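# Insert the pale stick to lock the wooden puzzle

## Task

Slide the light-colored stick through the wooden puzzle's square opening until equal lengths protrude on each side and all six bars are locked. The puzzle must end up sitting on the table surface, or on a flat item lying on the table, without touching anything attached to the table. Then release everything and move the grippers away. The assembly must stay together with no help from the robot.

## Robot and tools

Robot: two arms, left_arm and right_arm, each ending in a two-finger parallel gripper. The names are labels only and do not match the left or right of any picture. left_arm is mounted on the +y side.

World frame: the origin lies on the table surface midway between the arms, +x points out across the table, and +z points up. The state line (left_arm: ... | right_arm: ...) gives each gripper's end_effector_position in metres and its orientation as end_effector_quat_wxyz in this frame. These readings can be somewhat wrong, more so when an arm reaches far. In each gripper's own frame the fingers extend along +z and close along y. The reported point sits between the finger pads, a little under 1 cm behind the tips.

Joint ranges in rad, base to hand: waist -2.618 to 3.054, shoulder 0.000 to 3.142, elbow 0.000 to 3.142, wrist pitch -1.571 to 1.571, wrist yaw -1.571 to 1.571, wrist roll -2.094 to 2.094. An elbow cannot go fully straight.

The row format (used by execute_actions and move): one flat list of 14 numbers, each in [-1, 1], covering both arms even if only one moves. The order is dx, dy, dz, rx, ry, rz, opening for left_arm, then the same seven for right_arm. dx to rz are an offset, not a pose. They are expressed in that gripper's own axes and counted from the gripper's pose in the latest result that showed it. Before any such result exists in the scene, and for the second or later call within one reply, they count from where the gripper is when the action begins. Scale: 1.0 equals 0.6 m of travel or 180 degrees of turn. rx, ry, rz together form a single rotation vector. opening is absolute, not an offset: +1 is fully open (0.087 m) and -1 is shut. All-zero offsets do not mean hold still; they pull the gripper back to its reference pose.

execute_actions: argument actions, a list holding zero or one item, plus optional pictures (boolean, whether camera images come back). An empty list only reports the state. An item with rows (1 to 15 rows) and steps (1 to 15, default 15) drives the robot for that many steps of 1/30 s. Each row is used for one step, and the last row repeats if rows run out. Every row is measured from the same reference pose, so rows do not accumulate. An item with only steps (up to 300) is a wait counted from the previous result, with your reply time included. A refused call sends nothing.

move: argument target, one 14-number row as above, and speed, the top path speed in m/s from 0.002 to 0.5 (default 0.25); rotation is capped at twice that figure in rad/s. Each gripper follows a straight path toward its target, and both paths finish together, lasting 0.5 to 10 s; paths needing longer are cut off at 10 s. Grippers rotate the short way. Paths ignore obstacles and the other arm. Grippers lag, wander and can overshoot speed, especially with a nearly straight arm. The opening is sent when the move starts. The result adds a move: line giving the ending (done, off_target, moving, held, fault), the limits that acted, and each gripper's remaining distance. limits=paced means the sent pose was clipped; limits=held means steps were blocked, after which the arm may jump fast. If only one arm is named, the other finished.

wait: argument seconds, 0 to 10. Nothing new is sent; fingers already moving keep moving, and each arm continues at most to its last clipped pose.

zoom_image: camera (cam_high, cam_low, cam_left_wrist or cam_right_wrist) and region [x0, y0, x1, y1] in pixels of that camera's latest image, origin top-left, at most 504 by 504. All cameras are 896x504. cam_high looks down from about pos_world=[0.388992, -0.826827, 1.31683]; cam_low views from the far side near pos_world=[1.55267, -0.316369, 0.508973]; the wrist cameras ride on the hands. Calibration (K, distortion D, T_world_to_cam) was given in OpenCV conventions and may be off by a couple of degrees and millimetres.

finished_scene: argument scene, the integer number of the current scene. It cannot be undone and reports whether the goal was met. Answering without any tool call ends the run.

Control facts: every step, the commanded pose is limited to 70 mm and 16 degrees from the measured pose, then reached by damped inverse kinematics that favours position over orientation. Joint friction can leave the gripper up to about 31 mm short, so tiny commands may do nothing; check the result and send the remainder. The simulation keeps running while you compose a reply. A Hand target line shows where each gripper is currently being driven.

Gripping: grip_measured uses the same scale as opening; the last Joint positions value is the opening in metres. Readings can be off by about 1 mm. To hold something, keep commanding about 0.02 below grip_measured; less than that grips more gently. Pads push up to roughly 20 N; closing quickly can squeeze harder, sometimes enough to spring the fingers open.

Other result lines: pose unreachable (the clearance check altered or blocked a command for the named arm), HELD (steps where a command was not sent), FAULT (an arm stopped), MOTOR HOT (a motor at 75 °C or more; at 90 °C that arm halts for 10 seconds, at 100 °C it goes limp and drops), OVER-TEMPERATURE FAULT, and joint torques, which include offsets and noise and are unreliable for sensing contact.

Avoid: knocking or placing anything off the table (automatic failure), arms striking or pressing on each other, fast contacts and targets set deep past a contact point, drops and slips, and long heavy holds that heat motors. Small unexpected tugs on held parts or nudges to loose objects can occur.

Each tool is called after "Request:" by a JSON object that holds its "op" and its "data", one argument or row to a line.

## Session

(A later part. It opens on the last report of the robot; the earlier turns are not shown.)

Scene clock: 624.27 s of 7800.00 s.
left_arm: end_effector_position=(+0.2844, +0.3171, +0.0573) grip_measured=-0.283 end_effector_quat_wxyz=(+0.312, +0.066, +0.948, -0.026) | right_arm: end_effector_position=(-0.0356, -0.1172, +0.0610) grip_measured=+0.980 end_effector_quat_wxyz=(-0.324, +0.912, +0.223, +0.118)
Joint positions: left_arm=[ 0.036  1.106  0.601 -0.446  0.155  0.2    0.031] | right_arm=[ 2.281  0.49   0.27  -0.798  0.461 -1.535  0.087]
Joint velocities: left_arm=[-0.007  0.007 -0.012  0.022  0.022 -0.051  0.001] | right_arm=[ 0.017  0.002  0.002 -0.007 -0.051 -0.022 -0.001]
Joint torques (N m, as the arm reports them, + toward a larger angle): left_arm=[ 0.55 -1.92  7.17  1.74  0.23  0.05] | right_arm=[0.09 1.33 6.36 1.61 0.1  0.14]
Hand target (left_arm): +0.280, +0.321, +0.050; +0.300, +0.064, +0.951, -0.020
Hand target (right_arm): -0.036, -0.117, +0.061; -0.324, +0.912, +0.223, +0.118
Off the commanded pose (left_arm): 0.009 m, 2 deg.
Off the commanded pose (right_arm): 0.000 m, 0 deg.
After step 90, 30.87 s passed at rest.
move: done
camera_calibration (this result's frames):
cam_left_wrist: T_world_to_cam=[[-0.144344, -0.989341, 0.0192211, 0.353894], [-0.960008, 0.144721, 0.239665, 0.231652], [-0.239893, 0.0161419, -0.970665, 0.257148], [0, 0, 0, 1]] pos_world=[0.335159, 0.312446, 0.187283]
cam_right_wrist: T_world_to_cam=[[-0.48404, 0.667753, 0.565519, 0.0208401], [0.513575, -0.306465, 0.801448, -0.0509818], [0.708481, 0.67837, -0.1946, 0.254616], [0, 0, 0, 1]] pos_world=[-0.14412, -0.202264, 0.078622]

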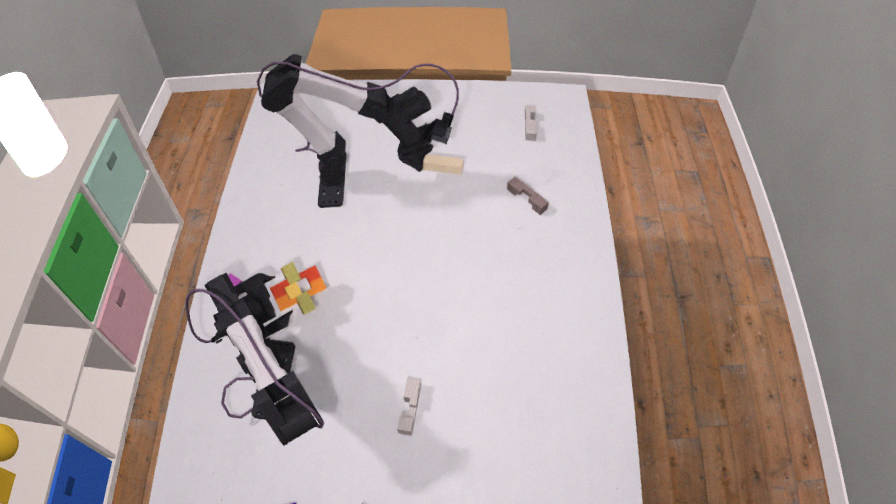

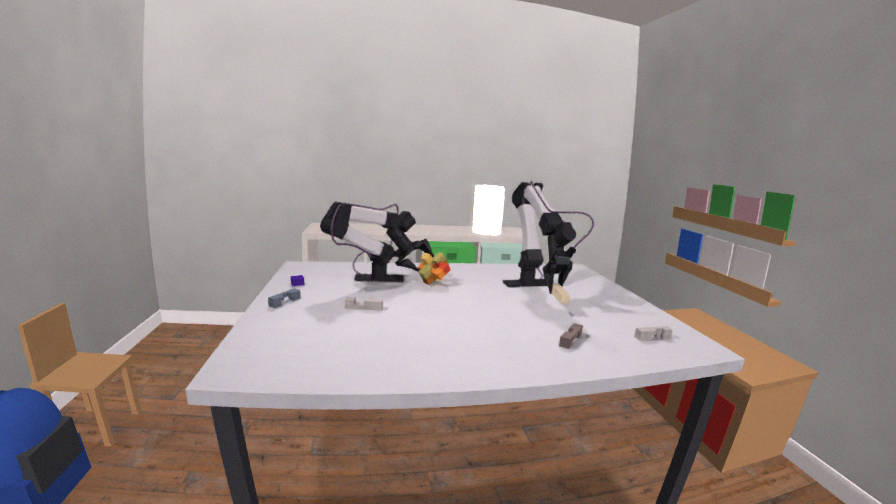

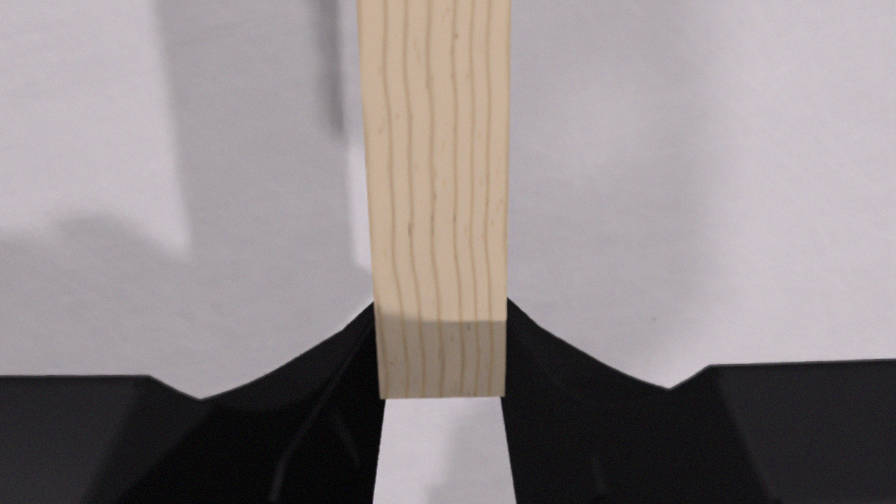

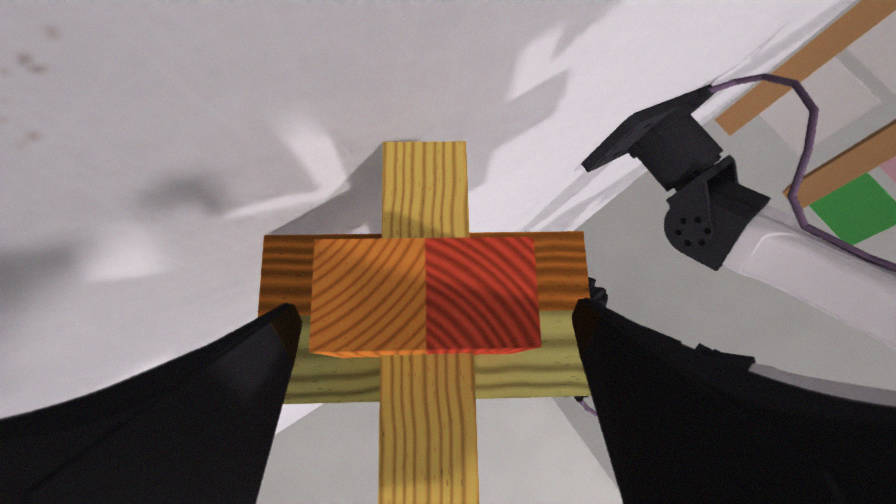

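Request:
{"op": "move", "data": {
  "target": [0.0459,0.0006,0.0622,0,0.0167,0,-0.33, 0.0253,0.004,0.021,0,-0.0778,0,1],
  "speed": 0.1
}}

Scene clock: 649.40 s of 7800.00 s.
left_arm: end_effector_position=(+0.2836, +0.3181, +0.0167) grip_measured=-0.283 end_effector_quat_wxyz=(+0.287, +0.064, +0.956, -0.027) | right_arm: end_effector_position=(-0.0238, -0.1115, +0.0482) grip_measured=+0.980 end_effector_quat_wxyz=(-0.289, +0.923, +0.253, +0.001)
Joint positions: left_arm=[ 0.036  1.228  0.521 -0.297  0.149  0.201  0.031] | right_arm=[ 1.603  0.51   0.302 -0.796 -0.16  -2.087  0.087]
Joint velocities: left_arm=[-0.017  0.007  0.007 -0.037 -0.051  0.095 -0.001] | right_arm=[-0.007 -0.017 -0.002 -0.11   0.022 -0.037 -0.001]
Joint torques (N m, as the arm reports them, + toward a larger angle): left_arm=[-0.96 -2.44  6.31  2.03  0.16 -0.01] | right_arm=[-1.01  2.33  7.85  1.71 -0.35 -0.02]
Hand target (left_arm): +0.284, +0.318, +0.011; +0.287, +0.066, +0.955, -0.024
Hand target (right_arm): -0.024, -0.106, +0.056; -0.297, +0.921, +0.254, +0.001
Off the commanded pose (left_arm): 0.006 m, 0 deg.
Off the commanded pose (right_arm): 0.010 m, 1 deg.
joint sent to its limit (right arm) — the command would take joint 6 (wrist roll) past its lower limit, so that joint was sent only as far as its limit.
After step 90, 20.37 s passed at rest.
move: done
camera_calibration (this result's frames):
cam_left_wrist: T_world_to_cam=[[-0.140666, -0.989689, 0.0270071, 0.354537], [-0.946274, 0.142417, 0.290314, 0.236523], [-0.291166, 0.0152811, -0.95655, 0.232209], [0, 0, 0, 1]] pos_world=[0.341299, 0.313648, 0.143878]
cam_right_wrist: T_world_to_cam=[[-0.4601, 0.686166, 0.563457, 0.0326754], [0.6791, -0.136845, 0.721178, -0.0182853], [0.571954, 0.714458, -0.403012, 0.25076], [0, 0, 0, 1]] pos_world=[-0.115971, -0.20408, 0.0958351]

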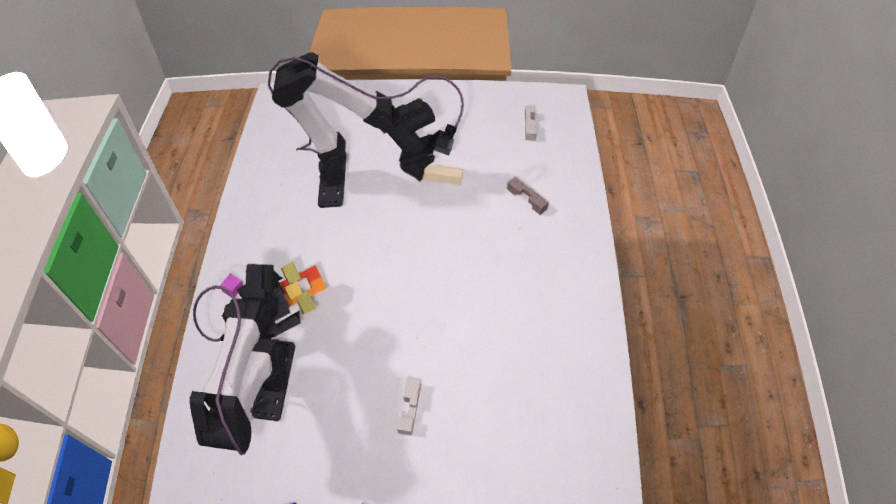

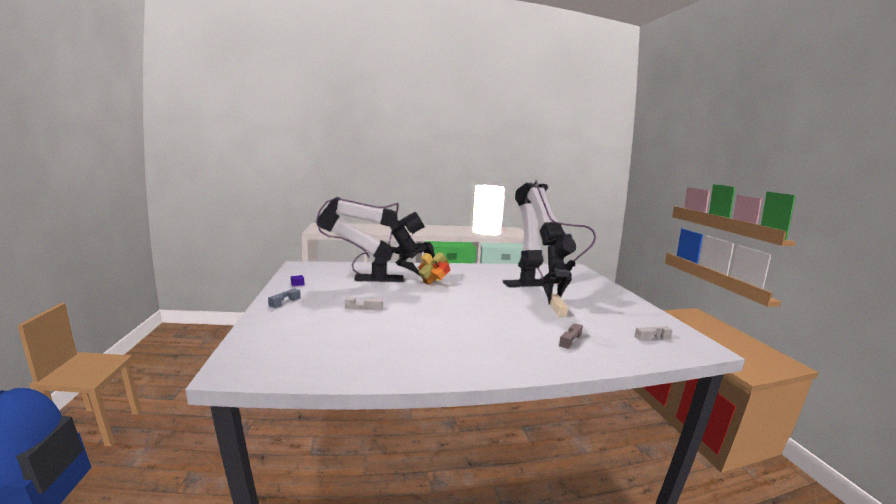

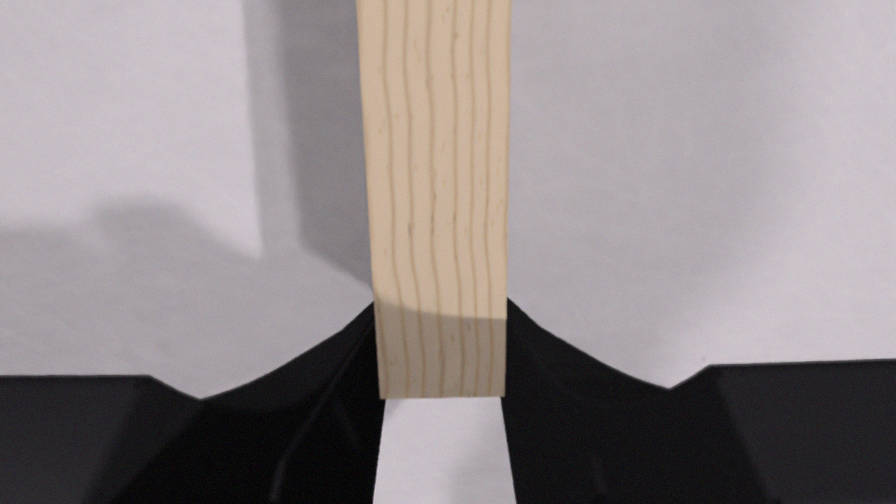

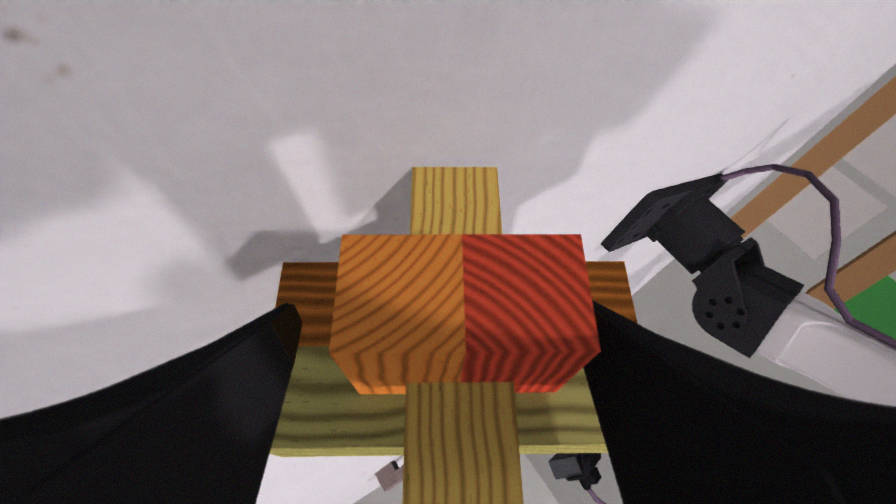

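Request:
{"op": "execute_actions", "data": {
  "actions": []
}}

Scene clock: 667.60 s of 7800.00 s.
left_arm: end_effector_position=(+0.2837, +0.3181, +0.0168) grip_measured=-0.283 end_effector_quat_wxyz=(+0.287, +0.064, +0.956, -0.027) | right_arm: end_effector_position=(-0.0242, -0.1114, +0.0482) grip_measured=+0.980 end_effector_quat_wxyz=(-0.290, +0.923, +0.254, +0.000)
Joint positions: left_arm=[ 0.036  1.228  0.521 -0.296  0.149  0.201  0.031] | right_arm=[ 1.603  0.51   0.302 -0.796 -0.162 -2.089  0.087]
Joint velocities: left_arm=[-0.002 -0.012 -0.022  0.007  0.037 -0.022  0.001] | right_arm=[-0.012 -0.002  0.007 -0.022  0.051 -0.037  0.   ]
Joint torques (N m, as the arm reports them, + toward a larger angle): left_arm=[-1.26 -2.49  6.06  1.94  0.2   0.01] | right_arm=[-0.81  2.46  7.97  1.76 -0.3  -0.02]
Hand target (left_arm): +0.284, +0.318, +0.011; +0.287, +0.066, +0.955, -0.024
Hand target (right_arm): -0.024, -0.106, +0.056; -0.297, +0.921, +0.254, +0.001
Off the commanded pose (left_arm): 0.006 m, 0 deg.
Off the commanded pose (right_arm): 0.010 m, 1 deg.
Steps of this call (steps 1 to 90: nothing new was sent; then 15.20 s passed at rest). Readings (end_effector_position):
1: left_arm (+0.2836, +0.3181, +0.0167) | right_arm (-0.0239, -0.1115, +0.0482)
2: left_arm (+0.2837, +0.3181, +0.0168) | right_arm (-0.0240, -0.1115, +0.0482)
4: left_arm (+0.2837, +0.3181, +0.0168) | right_arm (-0.0241, -0.1115, +0.0482)
8: left_arm (+0.2837, +0.3181, +0.0168) | right_arm (-0.0242, -0.1115, +0.0482)
90: the state above
camera_calibration (this result's frames):
cam_left_wrist: T_world_to_cam=[[-0.140676, -0.98969, 0.0269118, 0.354563], [-0.946384, 0.142405, 0.289961, 0.236635], [-0.290804, 0.0153216, -0.95666, 0.232156], [0, 0, 0, 1]] pos_world=[0.341338, 0.313653, 0.143938]
cam_right_wrist: T_world_to_cam=[[-0.46156, 0.68478, 0.56395, 0.0322203], [0.679879, -0.135303, 0.720734, -0.0178281], [0.569848, 0.71608, -0.403117, 0.251071], [0, 0, 0, 1]] pos_world=[-0.11608, -0.204263, 0.0958895]

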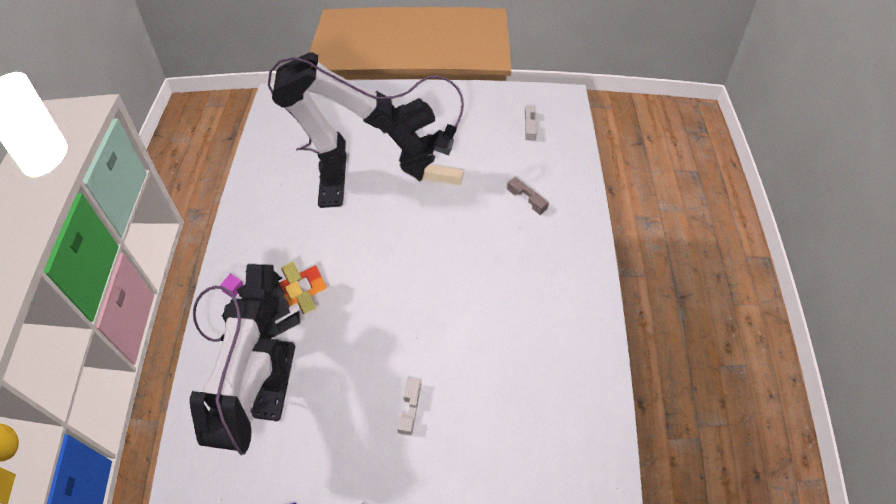

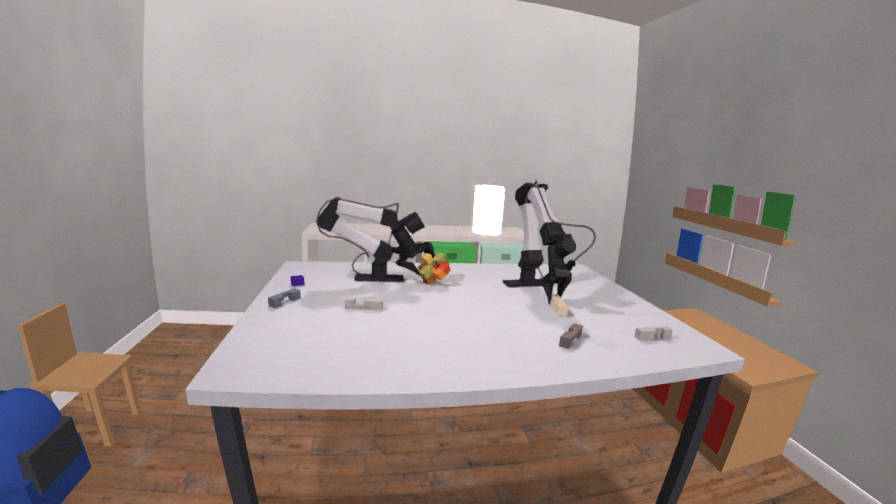

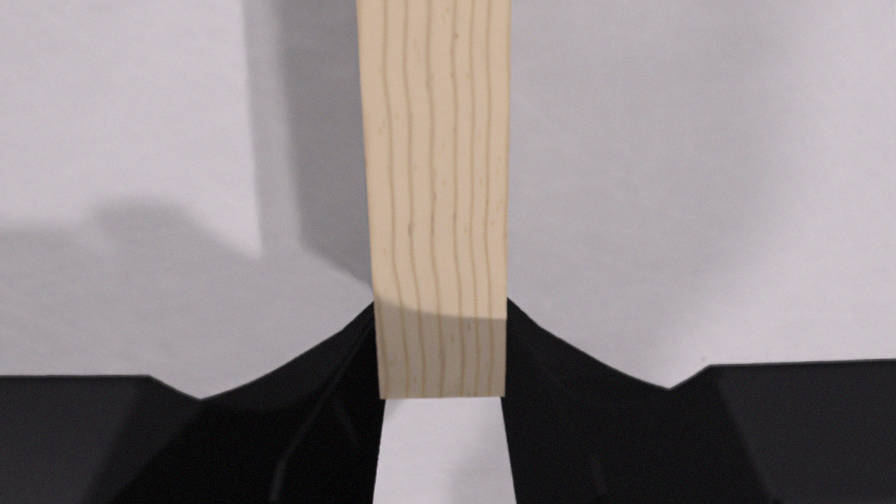

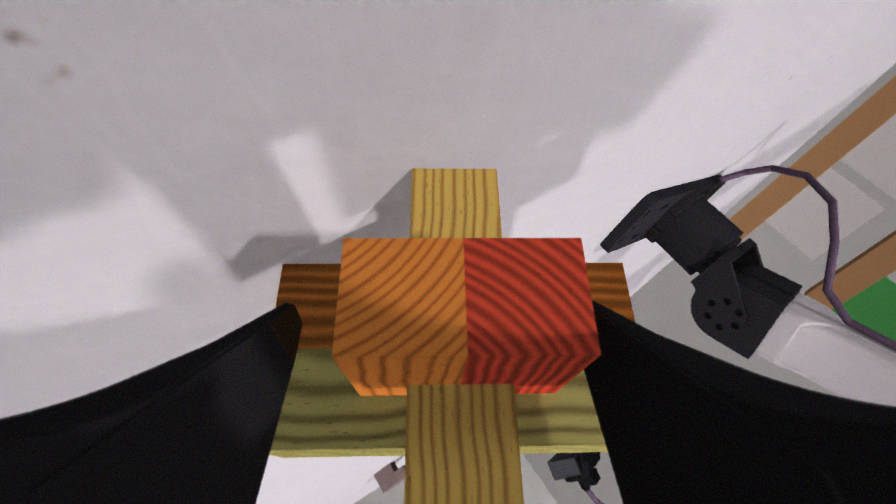

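Request:
{"op": "execute_actions", "data": {
  "actions": [
    {"rows": [[0,0,0,0,0,0,-0.2, 0.006,-0.017,-0.006,0,0.008,0,1],[0,0,0,0,0,0,-0.1, 0.006,-0.019,-0.006,0,0.012,0,1],[0,0,0,0,0,0,0.0, 0.006,-0.021,-0.006,0,0.016,0,1],[0,0,0,0,0,0,0.2, 0.006,-0.023,-0.006,0,0.02,0,1],[0,0,0,0,0,0,0.6, 0.006,-0.025,-0.006,0,0.022,0,1]], "steps": 15}
  ]
}}

Scene clock: 748.17 s of 7800.00 s.
left_arm: end_effector_position=(+0.2837, +0.3181, +0.0168) grip_measured=+0.600 end_effector_quat_wxyz=(+0.287, +0.064, +0.956, -0.027) | right_arm: end_effector_position=(-0.0274, -0.1086, +0.0499) grip_measured=+0.980 end_effector_quat_wxyz=(-0.285, +0.924, +0.252, +0.028)
Joint positions: left_arm=[ 0.036  1.228  0.521 -0.296  0.149  0.201  0.07 ] | right_arm=[ 1.757  0.525  0.302 -0.767 -0.024 -1.97   0.087]
Joint velocities: left_arm=[ 0.012  0.002  0.012  0.022  0.022 -0.022  0.001] | right_arm=[ 0.012  0.027  0.007  0.022  0.081  0.051 -0.001]
Joint torques (N m, as the arm reports them, + toward a larger angle): left_arm=[-0.34 -3.58  7.39  1.59  0.27 -0.02] | right_arm=[ 0.77  1.99  8.02  1.93 -0.06  0.24]
Hand target (left_arm): +0.284, +0.318, +0.017; +0.287, +0.064, +0.956, -0.027
Hand target (right_arm): -0.027, -0.102, +0.060; -0.297, +0.922, +0.245, +0.034
Off the commanded pose (left_arm): 0.000 m, 0 deg.
Off the commanded pose (right_arm): 0.012 m, 2 deg.
Steps of this call (steps 1 to 90: nothing new was sent; then 77.07 s passed at rest; steps 91 to 105: all 15 steps of this action). Readings (end_effector_position):
91: left_arm (+0.2837, +0.3181, +0.0168) | right_arm (-0.0244, -0.1116, +0.0479)
92: left_arm (+0.2837, +0.3181, +0.0168) | right_arm (-0.0262, -0.1115, +0.0476)
94: left_arm (+0.2837, +0.3181, +0.0168) | right_arm (-0.0304, -0.1111, +0.0477)
98: left_arm (+0.2837, +0.3181, +0.0168) | right_arm (-0.0329, -0.1094, +0.0496)
105: the state above
camera_calibration (this result's frames):
cam_left_wrist: T_world_to_cam=[[-0.140676, -0.98969, 0.0269118, 0.354563], [-0.946384, 0.142405, 0.289961, 0.236635], [-0.290804, 0.0153216, -0.95666, 0.232156], [0, 0, 0, 1]] pos_world=[0.341338, 0.313653, 0.143938]
cam_right_wrist: T_world_to_cam=[[-0.476021, 0.691498, 0.543355, 0.0292602], [0.638373, -0.153264, 0.754315, -0.0212486], [0.604884, 0.705932, -0.368476, 0.249677], [0, 0, 0, 1]] pos_world=[-0.123533, -0.199745, 0.0921295]

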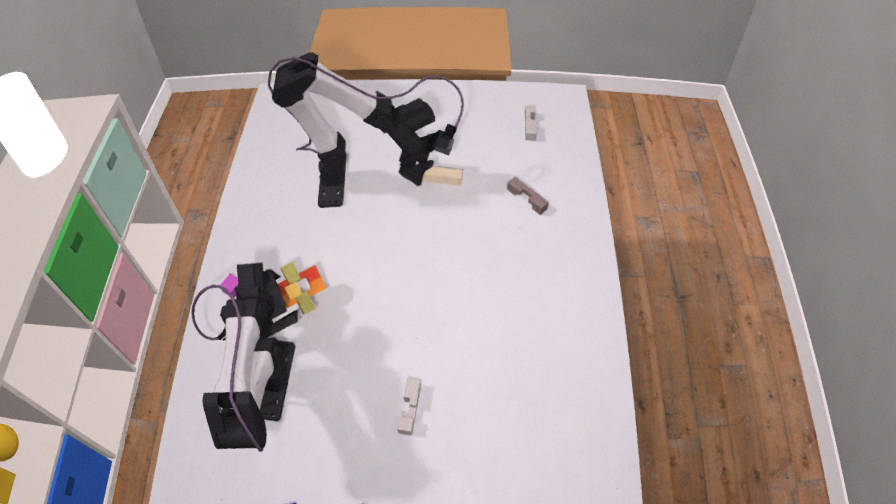

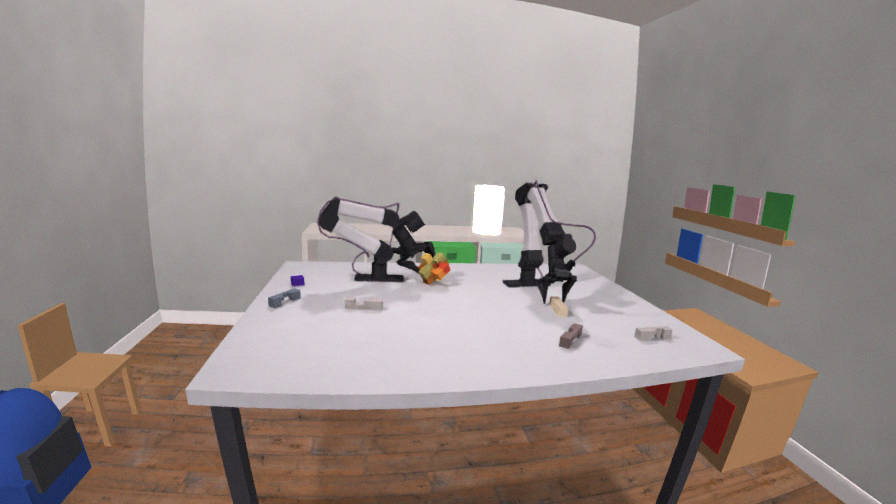

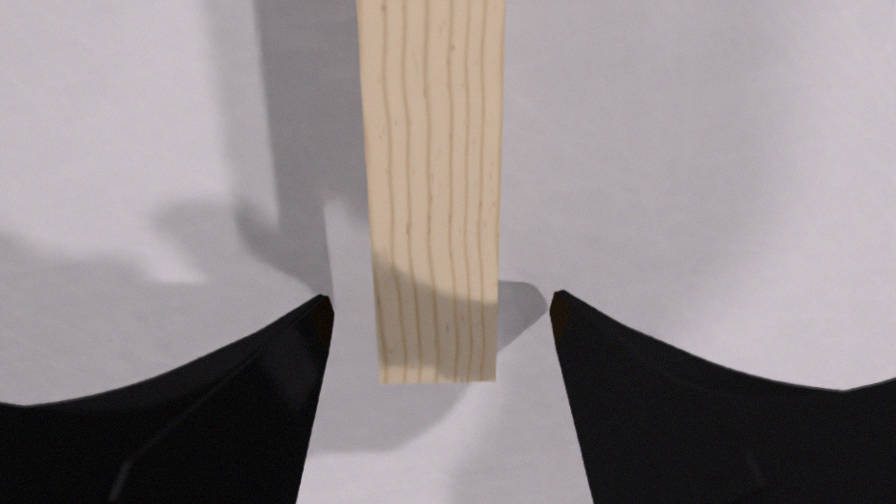

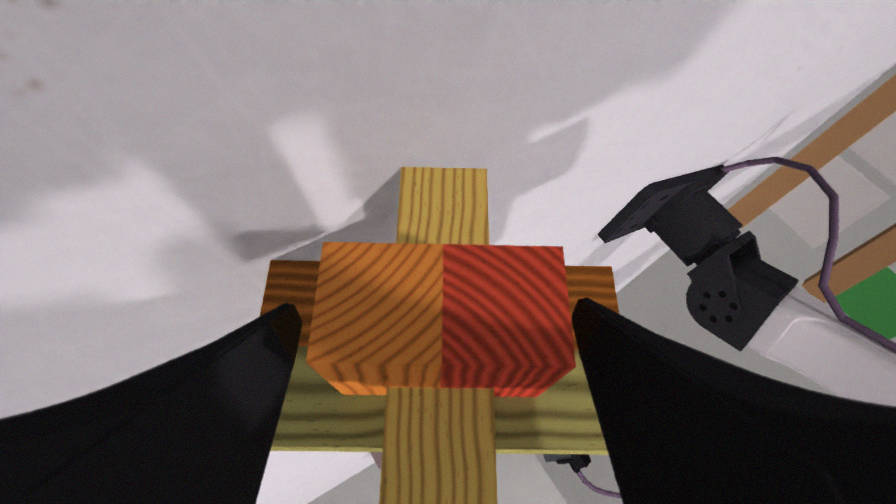

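Request:
{"op": "move", "data": {
  "target": [-0.0953,-0.001,0.007,0,0.267,0,0.6, 0,0,0,0,0,0,0.5],
  "speed": 0.25
}}

Scene clock: 771.57 s of 7800.00 s.
left_arm: end_effector_position=(+0.3323, +0.3113, +0.0419) grip_measured=+0.600 end_effector_quat_wxyz=(-0.121, +0.065, +0.991, -0.004) | right_arm: end_effector_position=(-0.0260, -0.1084, +0.0501) grip_measured=+0.500 end_effector_quat_wxyz=(-0.286, +0.925, +0.248, +0.031)
Joint positions: left_arm=[-0.082  2.133  1.641 -1.322 -0.005  0.122  0.07 ] | right_arm=[ 1.757  0.526  0.302 -0.765 -0.016 -1.964  0.066]
Joint velocities: left_arm=[ 0.012 -0.002 -0.012 -0.125 -0.051 -0.007 -0.   ] | right_arm=[ 0.012 -0.007 -0.002  0.007 -0.007  0.037  0.002]
Joint torques (N m, as the arm reports them, + toward a larger angle): left_arm=[ -1.13 -10.38   8.34  -0.26   0.07  -0.04] | right_arm=[ 0.04  1.07  6.4   1.72 -0.23  0.04]
Hand target (left_arm): +0.333, +0.310, +0.044; -0.127, +0.065, +0.990, +0.002
Hand target (right_arm): -0.027, -0.109, +0.050; -0.285, +0.924, +0.252, +0.028
Off the commanded pose (left_arm): 0.003 m, 1 deg.
Off the commanded pose (right_arm): 0.001 m, 1 deg.
After step 90, 18.03 s passed at rest.
move: done
camera_calibration (this result's frames):
cam_left_wrist: T_world_to_cam=[[-0.120122, -0.992156, 0.0346099, 0.347558], [-0.428228, 0.0832355, 0.899829, 0.0969756], [-0.895651, 0.0932682, -0.434868, 0.425269], [0, 0, 0, 1]] pos_world=[0.46417, 0.297095, 0.0856455]
cam_right_wrist: T_world_to_cam=[[-0.471094, 0.695207, 0.542916, 0.0302095], [0.634644, -0.16033, 0.75599, -0.0232541], [0.612615, 0.700701, -0.365679, 0.248243], [0, 0, 0, 1]] pos_world=[-0.123088, -0.198674, 0.0919558]

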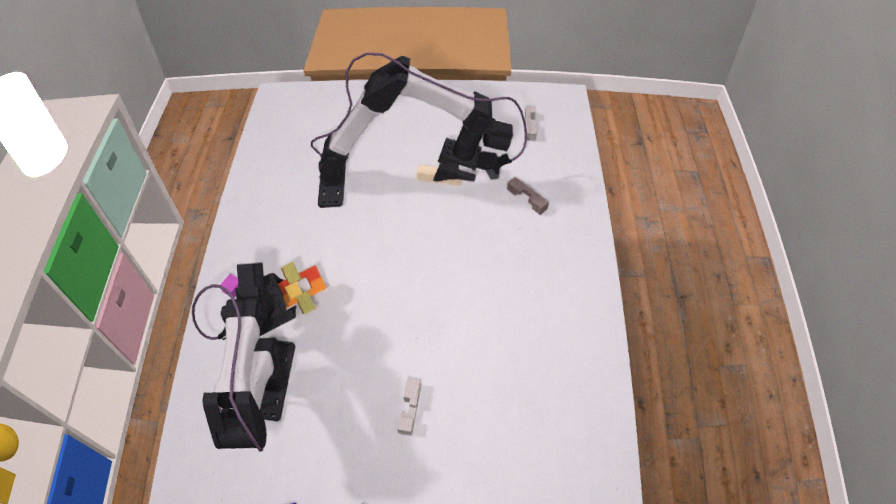

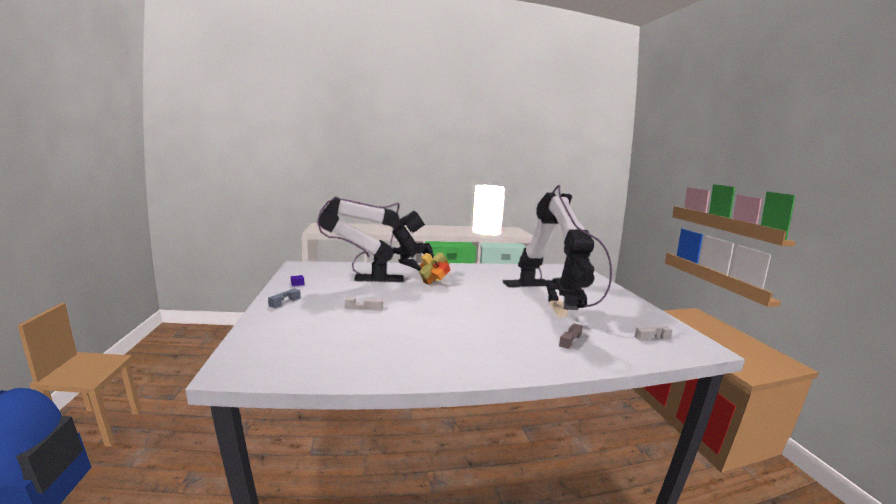

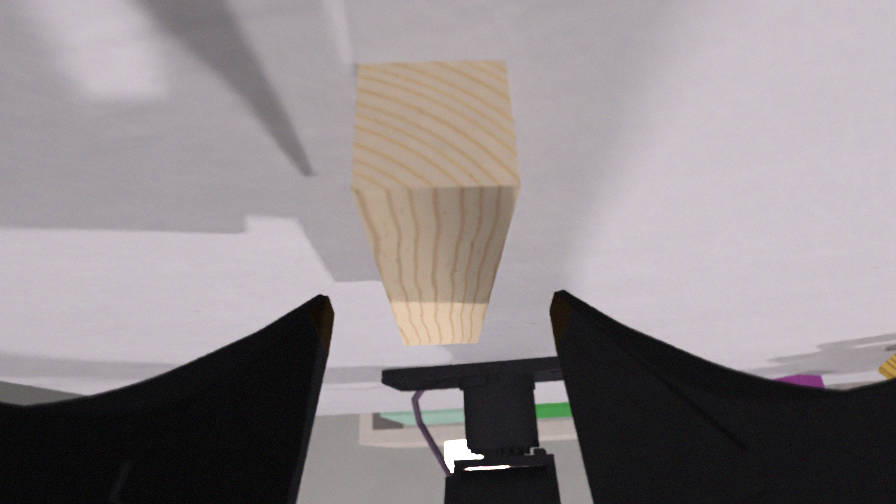

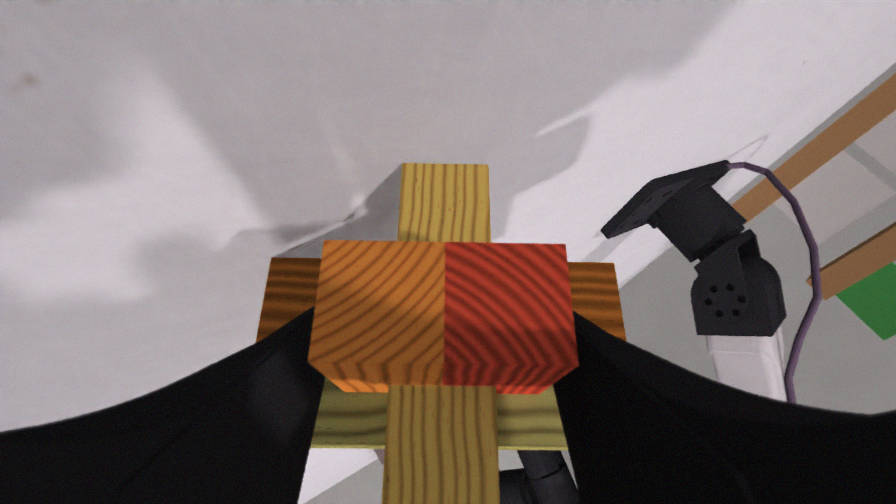

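Request:
{"op": "execute_actions", "data": {
  "actions": [
    {"rows": [[-0.001,0,0.004,0,0,0,0.6, 0,0,0,0,0,0,0.48],[-0.002,0,0.008,0,0,0,0.6, 0,0,0,0,0,0,0.46],[-0.003,0,0.012,0,0,0,0.6, 0,0,0,0,0,0,0.45],[-0.004,0,0.016,0,0,0,0.6, 0,0,0,0,0,0,0.44],[-0.005,0,0.020,0,0,0,0.6, 0,0,0,0,0,0,0.43],[-0.006,0,0.024,0,0,0,0.6, 0,0,0,0,0,0,0.42],[-0.007,0,0.028,0,0,0,0.6, 0,0,0,0,0,0,0.41],[-0.008,0,0.032,0,0,0,0.6, 0,0,0,0,0,0,0.40],[-0.008,0,0.032,0,0,0,0.6, 0,0,0,0,0,0,0.39],[-0.008,0,0.032,0,0,0,0.6, 0,0,0,0,0,0,0.38],[-0.008,0,0.032,0,0,0,0.6, 0,0,0,0,0,0,0.37],[-0.008,0,0.032,0,0,0,0.6, 0,0,0,0,0,0,0.36],[-0.008,0,0.032,0,0,0,0.6, 0,0,0,0,0,0,0.355]], "steps": 15}
  ]
}}

Request:
{"op": "wait", "data": {
  "seconds": 0.5
}}

Scene clock: 787.30 s of 7800.00 s.
left_arm: end_effector_position=(+0.3339, +0.3113, +0.0318) grip_measured=+0.600 end_effector_quat_wxyz=(-0.116, +0.065, +0.991, -0.004) | right_arm: end_effector_position=(-0.0267, -0.1076, +0.0507) grip_measured=+0.387 end_effector_quat_wxyz=(-0.288, +0.925, +0.248, +0.030)
Joint positions: left_arm=[-0.082  2.139  1.614 -1.278 -0.005  0.122  0.07 ] | right_arm=[ 1.757  0.526  0.302 -0.761 -0.019 -1.964  0.061]
Joint velocities: left_arm=[-0.012 -0.007 -0.022  0.066  0.051  0.037 -0.   ] | right_arm=[-0.012 -0.012  0.002 -0.022 -0.022 -0.051 -0.001]
Joint torques (N m, as the arm reports them, + toward a larger angle): left_arm=[ -0.26 -10.65   4.88   0.09   0.23   0.04] | right_arm=[-0.07  0.99  6.54  1.67 -0.09  0.08]
Hand target (left_arm): +0.332, +0.311, +0.022; -0.121, +0.065, +0.991, -0.004
Hand target (right_arm): -0.026, -0.108, +0.050; -0.285, +0.925, +0.248, +0.031
Off the commanded pose (left_arm): 0.010 m, 1 deg.
Off the commanded pose (right_arm): 0.001 m, 0 deg.
Steps of this call (steps 1 to 90: nothing new was sent; then 12.23 s passed at rest; steps 91 to 105: all 15 steps of this action). Readings (end_effector_position):
91: left_arm (+0.3319, +0.3113, +0.0420) | right_arm (-0.0260, -0.1084, +0.0501)
92: left_arm (+0.3319, +0.3113, +0.0420) | right_arm (-0.0260, -0.1084, +0.0501)
94: left_arm (+0.3326, +0.3113, +0.0417) | right_arm (-0.0262, -0.1082, +0.0503)
98: left_arm (+0.3342, +0.3113, +0.0377) | right_arm (-0.0266, -0.1077, +0.0506)
105: the state above
camera_calibration (this result's frames):
cam_left_wrist: T_world_to_cam=[[-0.12046, -0.992153, 0.0334854, 0.348236], [-0.437132, 0.0832976, 0.895532, 0.109852], [-0.891294, 0.0932378, -0.443736, 0.421133], [0, 0, 0, 1]] pos_world=[0.465322, 0.297087, 0.0768355]
cam_right_wrist: T_world_to_cam=[[-0.470574, 0.692241, 0.54714, 0.0284924], [0.637489, -0.161996, 0.753236, -0.0230366], [0.610056, 0.703249, -0.365065, 0.248473], [0, 0, 0, 1]] pos_world=[-0.123489, -0.198194, 0.0924716]

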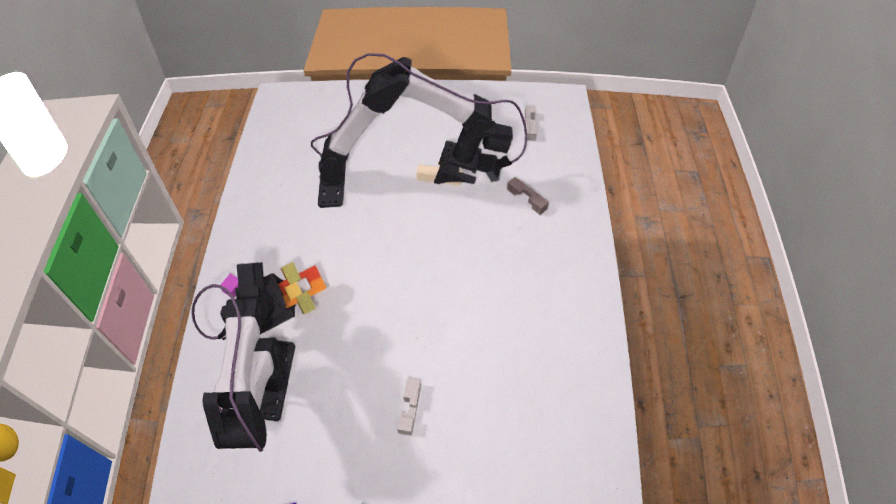

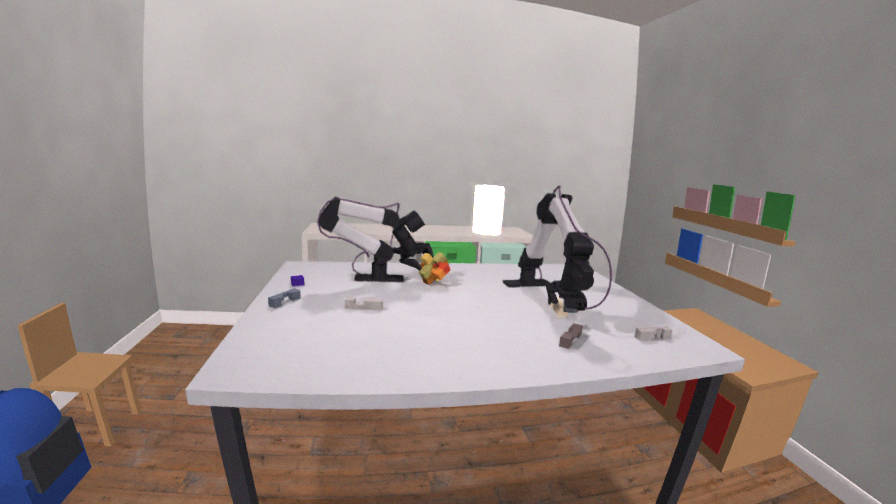

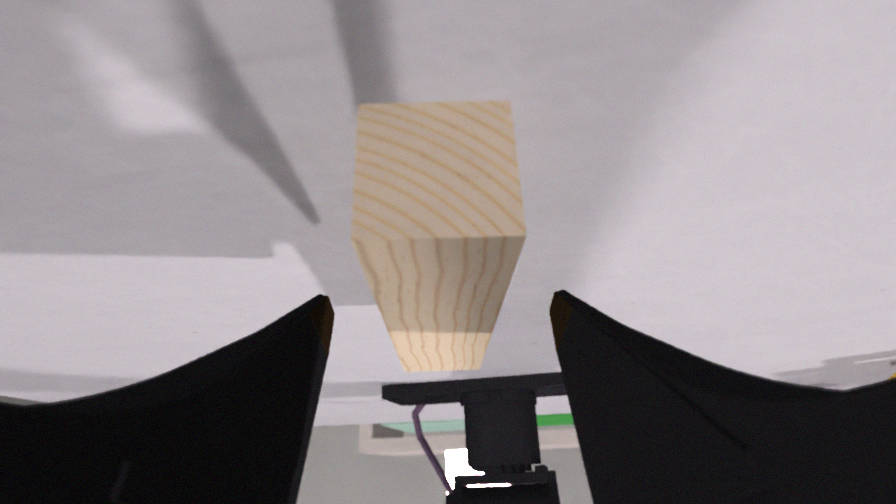

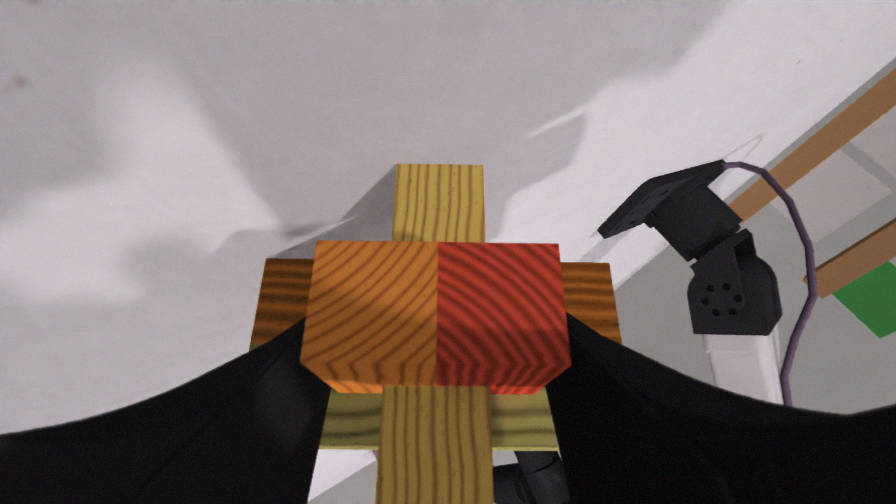

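Scene clock: 787.80 s of 7800.00 s.
left_arm: end_effector_position=(+0.3353, +0.3113, +0.0312) grip_measured=+0.600 end_effector_quat_wxyz=(-0.113, +0.065, +0.991, -0.004) | right_arm: end_effector_position=(-0.0267, -0.1076, +0.0507) grip_measured=+0.387 end_effector_quat_wxyz=(-0.288, +0.925, +0.248, +0.030)
Joint positions: left_arm=[-0.082  2.139  1.614 -1.272 -0.005  0.122  0.07 ] | right_arm=[ 1.757  0.526  0.302 -0.761 -0.019 -1.964  0.061]
Joint velocities: left_arm=[ 0.002 -0.002 -0.007 -0.081  0.007  0.066  0.   ] | right_arm=[-0.007 -0.007  0.002 -0.007 -0.022 -0.007  0.   ]
Joint torques (N m, as the arm reports them, + toward a larger angle): left_arm=[ -0.31 -10.5    4.9    0.16   0.17  -0.03] | right_arm=[-0.01  1.01  6.17  1.66 -0.09  0.11]
Hand target (left_arm): +0.332, +0.311, +0.022; -0.121, +0.065, +0.991, -0.004
Hand target (right_arm): -0.026, -0.108, +0.050; -0.285, +0.925, +0.248, +0.031
Off the commanded pose (left_arm): 0.010 m, 1 deg.
Off the commanded pose (right_arm): 0.001 m, 0 deg.
Steps of this call (steps 1 to 15: nothing new was sent). Readings (end_effector_position):
1: left_arm (+0.3342, +0.3113, +0.0316) | right_arm (-0.0267, -0.1076, +0.0507)
2: left_arm (+0.3345, +0.3113, +0.0315) | right_arm (-0.0267, -0.1076, +0.0507)
4: left_arm (+0.3349, +0.3113, +0.0314) | right_arm (-0.0267, -0.1076, +0.0507)
8: left_arm (+0.3351, +0.3113, +0.0313) | right_arm (-0.0267, -0.1076, +0.0507)
15: the state above
camera_calibration (this result's frames):
cam_left_wrist: T_world_to_cam=[[-0.120662, -0.992152, 0.0327918, 0.348506], [-0.442589, 0.0833356, 0.892844, 0.112908], [-0.888569, 0.0932188, -0.449171, 0.421403], [0, 0, 0, 1]] pos_world=[0.466469, 0.297079, 0.0770445]
cam_right_wrist: T_world_to_cam=[[-0.470574, 0.692241, 0.54714, 0.0284924], [0.637489, -0.161996, 0.753236, -0.0230366], [0.610056, 0.703249, -0.365065, 0.248473], [0, 0, 0, 1]] pos_world=[-0.123489, -0.198194, 0.0924716]

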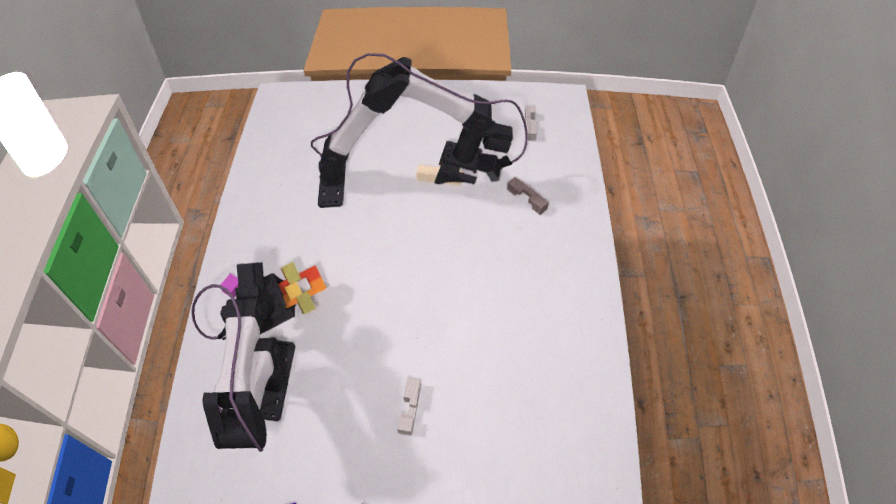

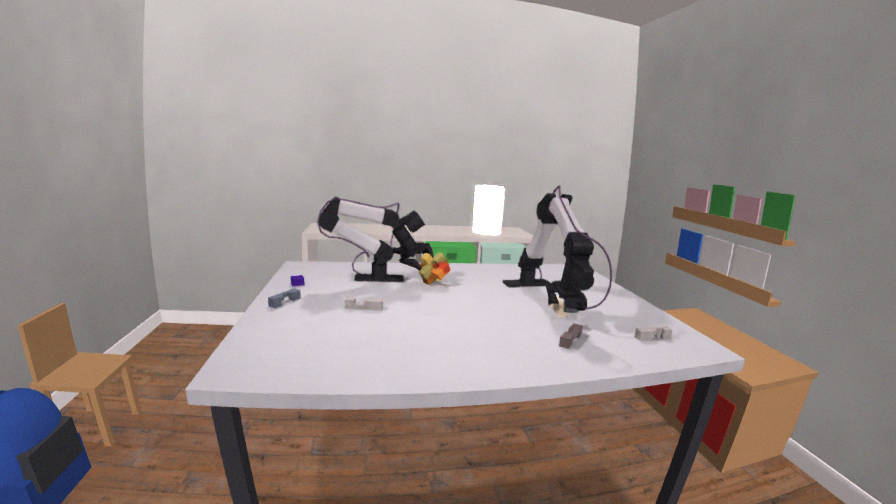

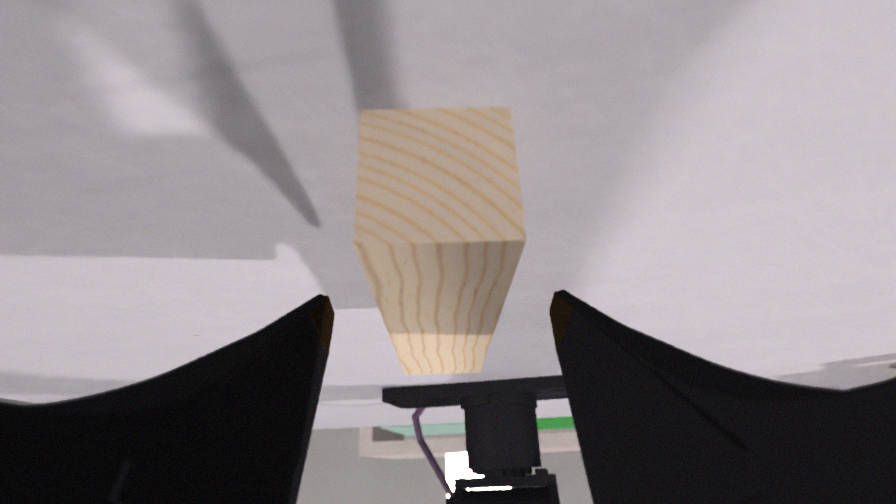

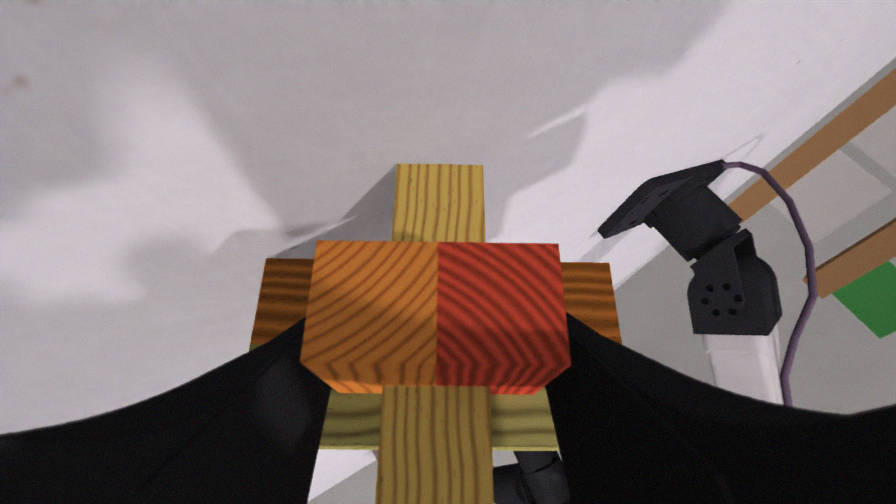

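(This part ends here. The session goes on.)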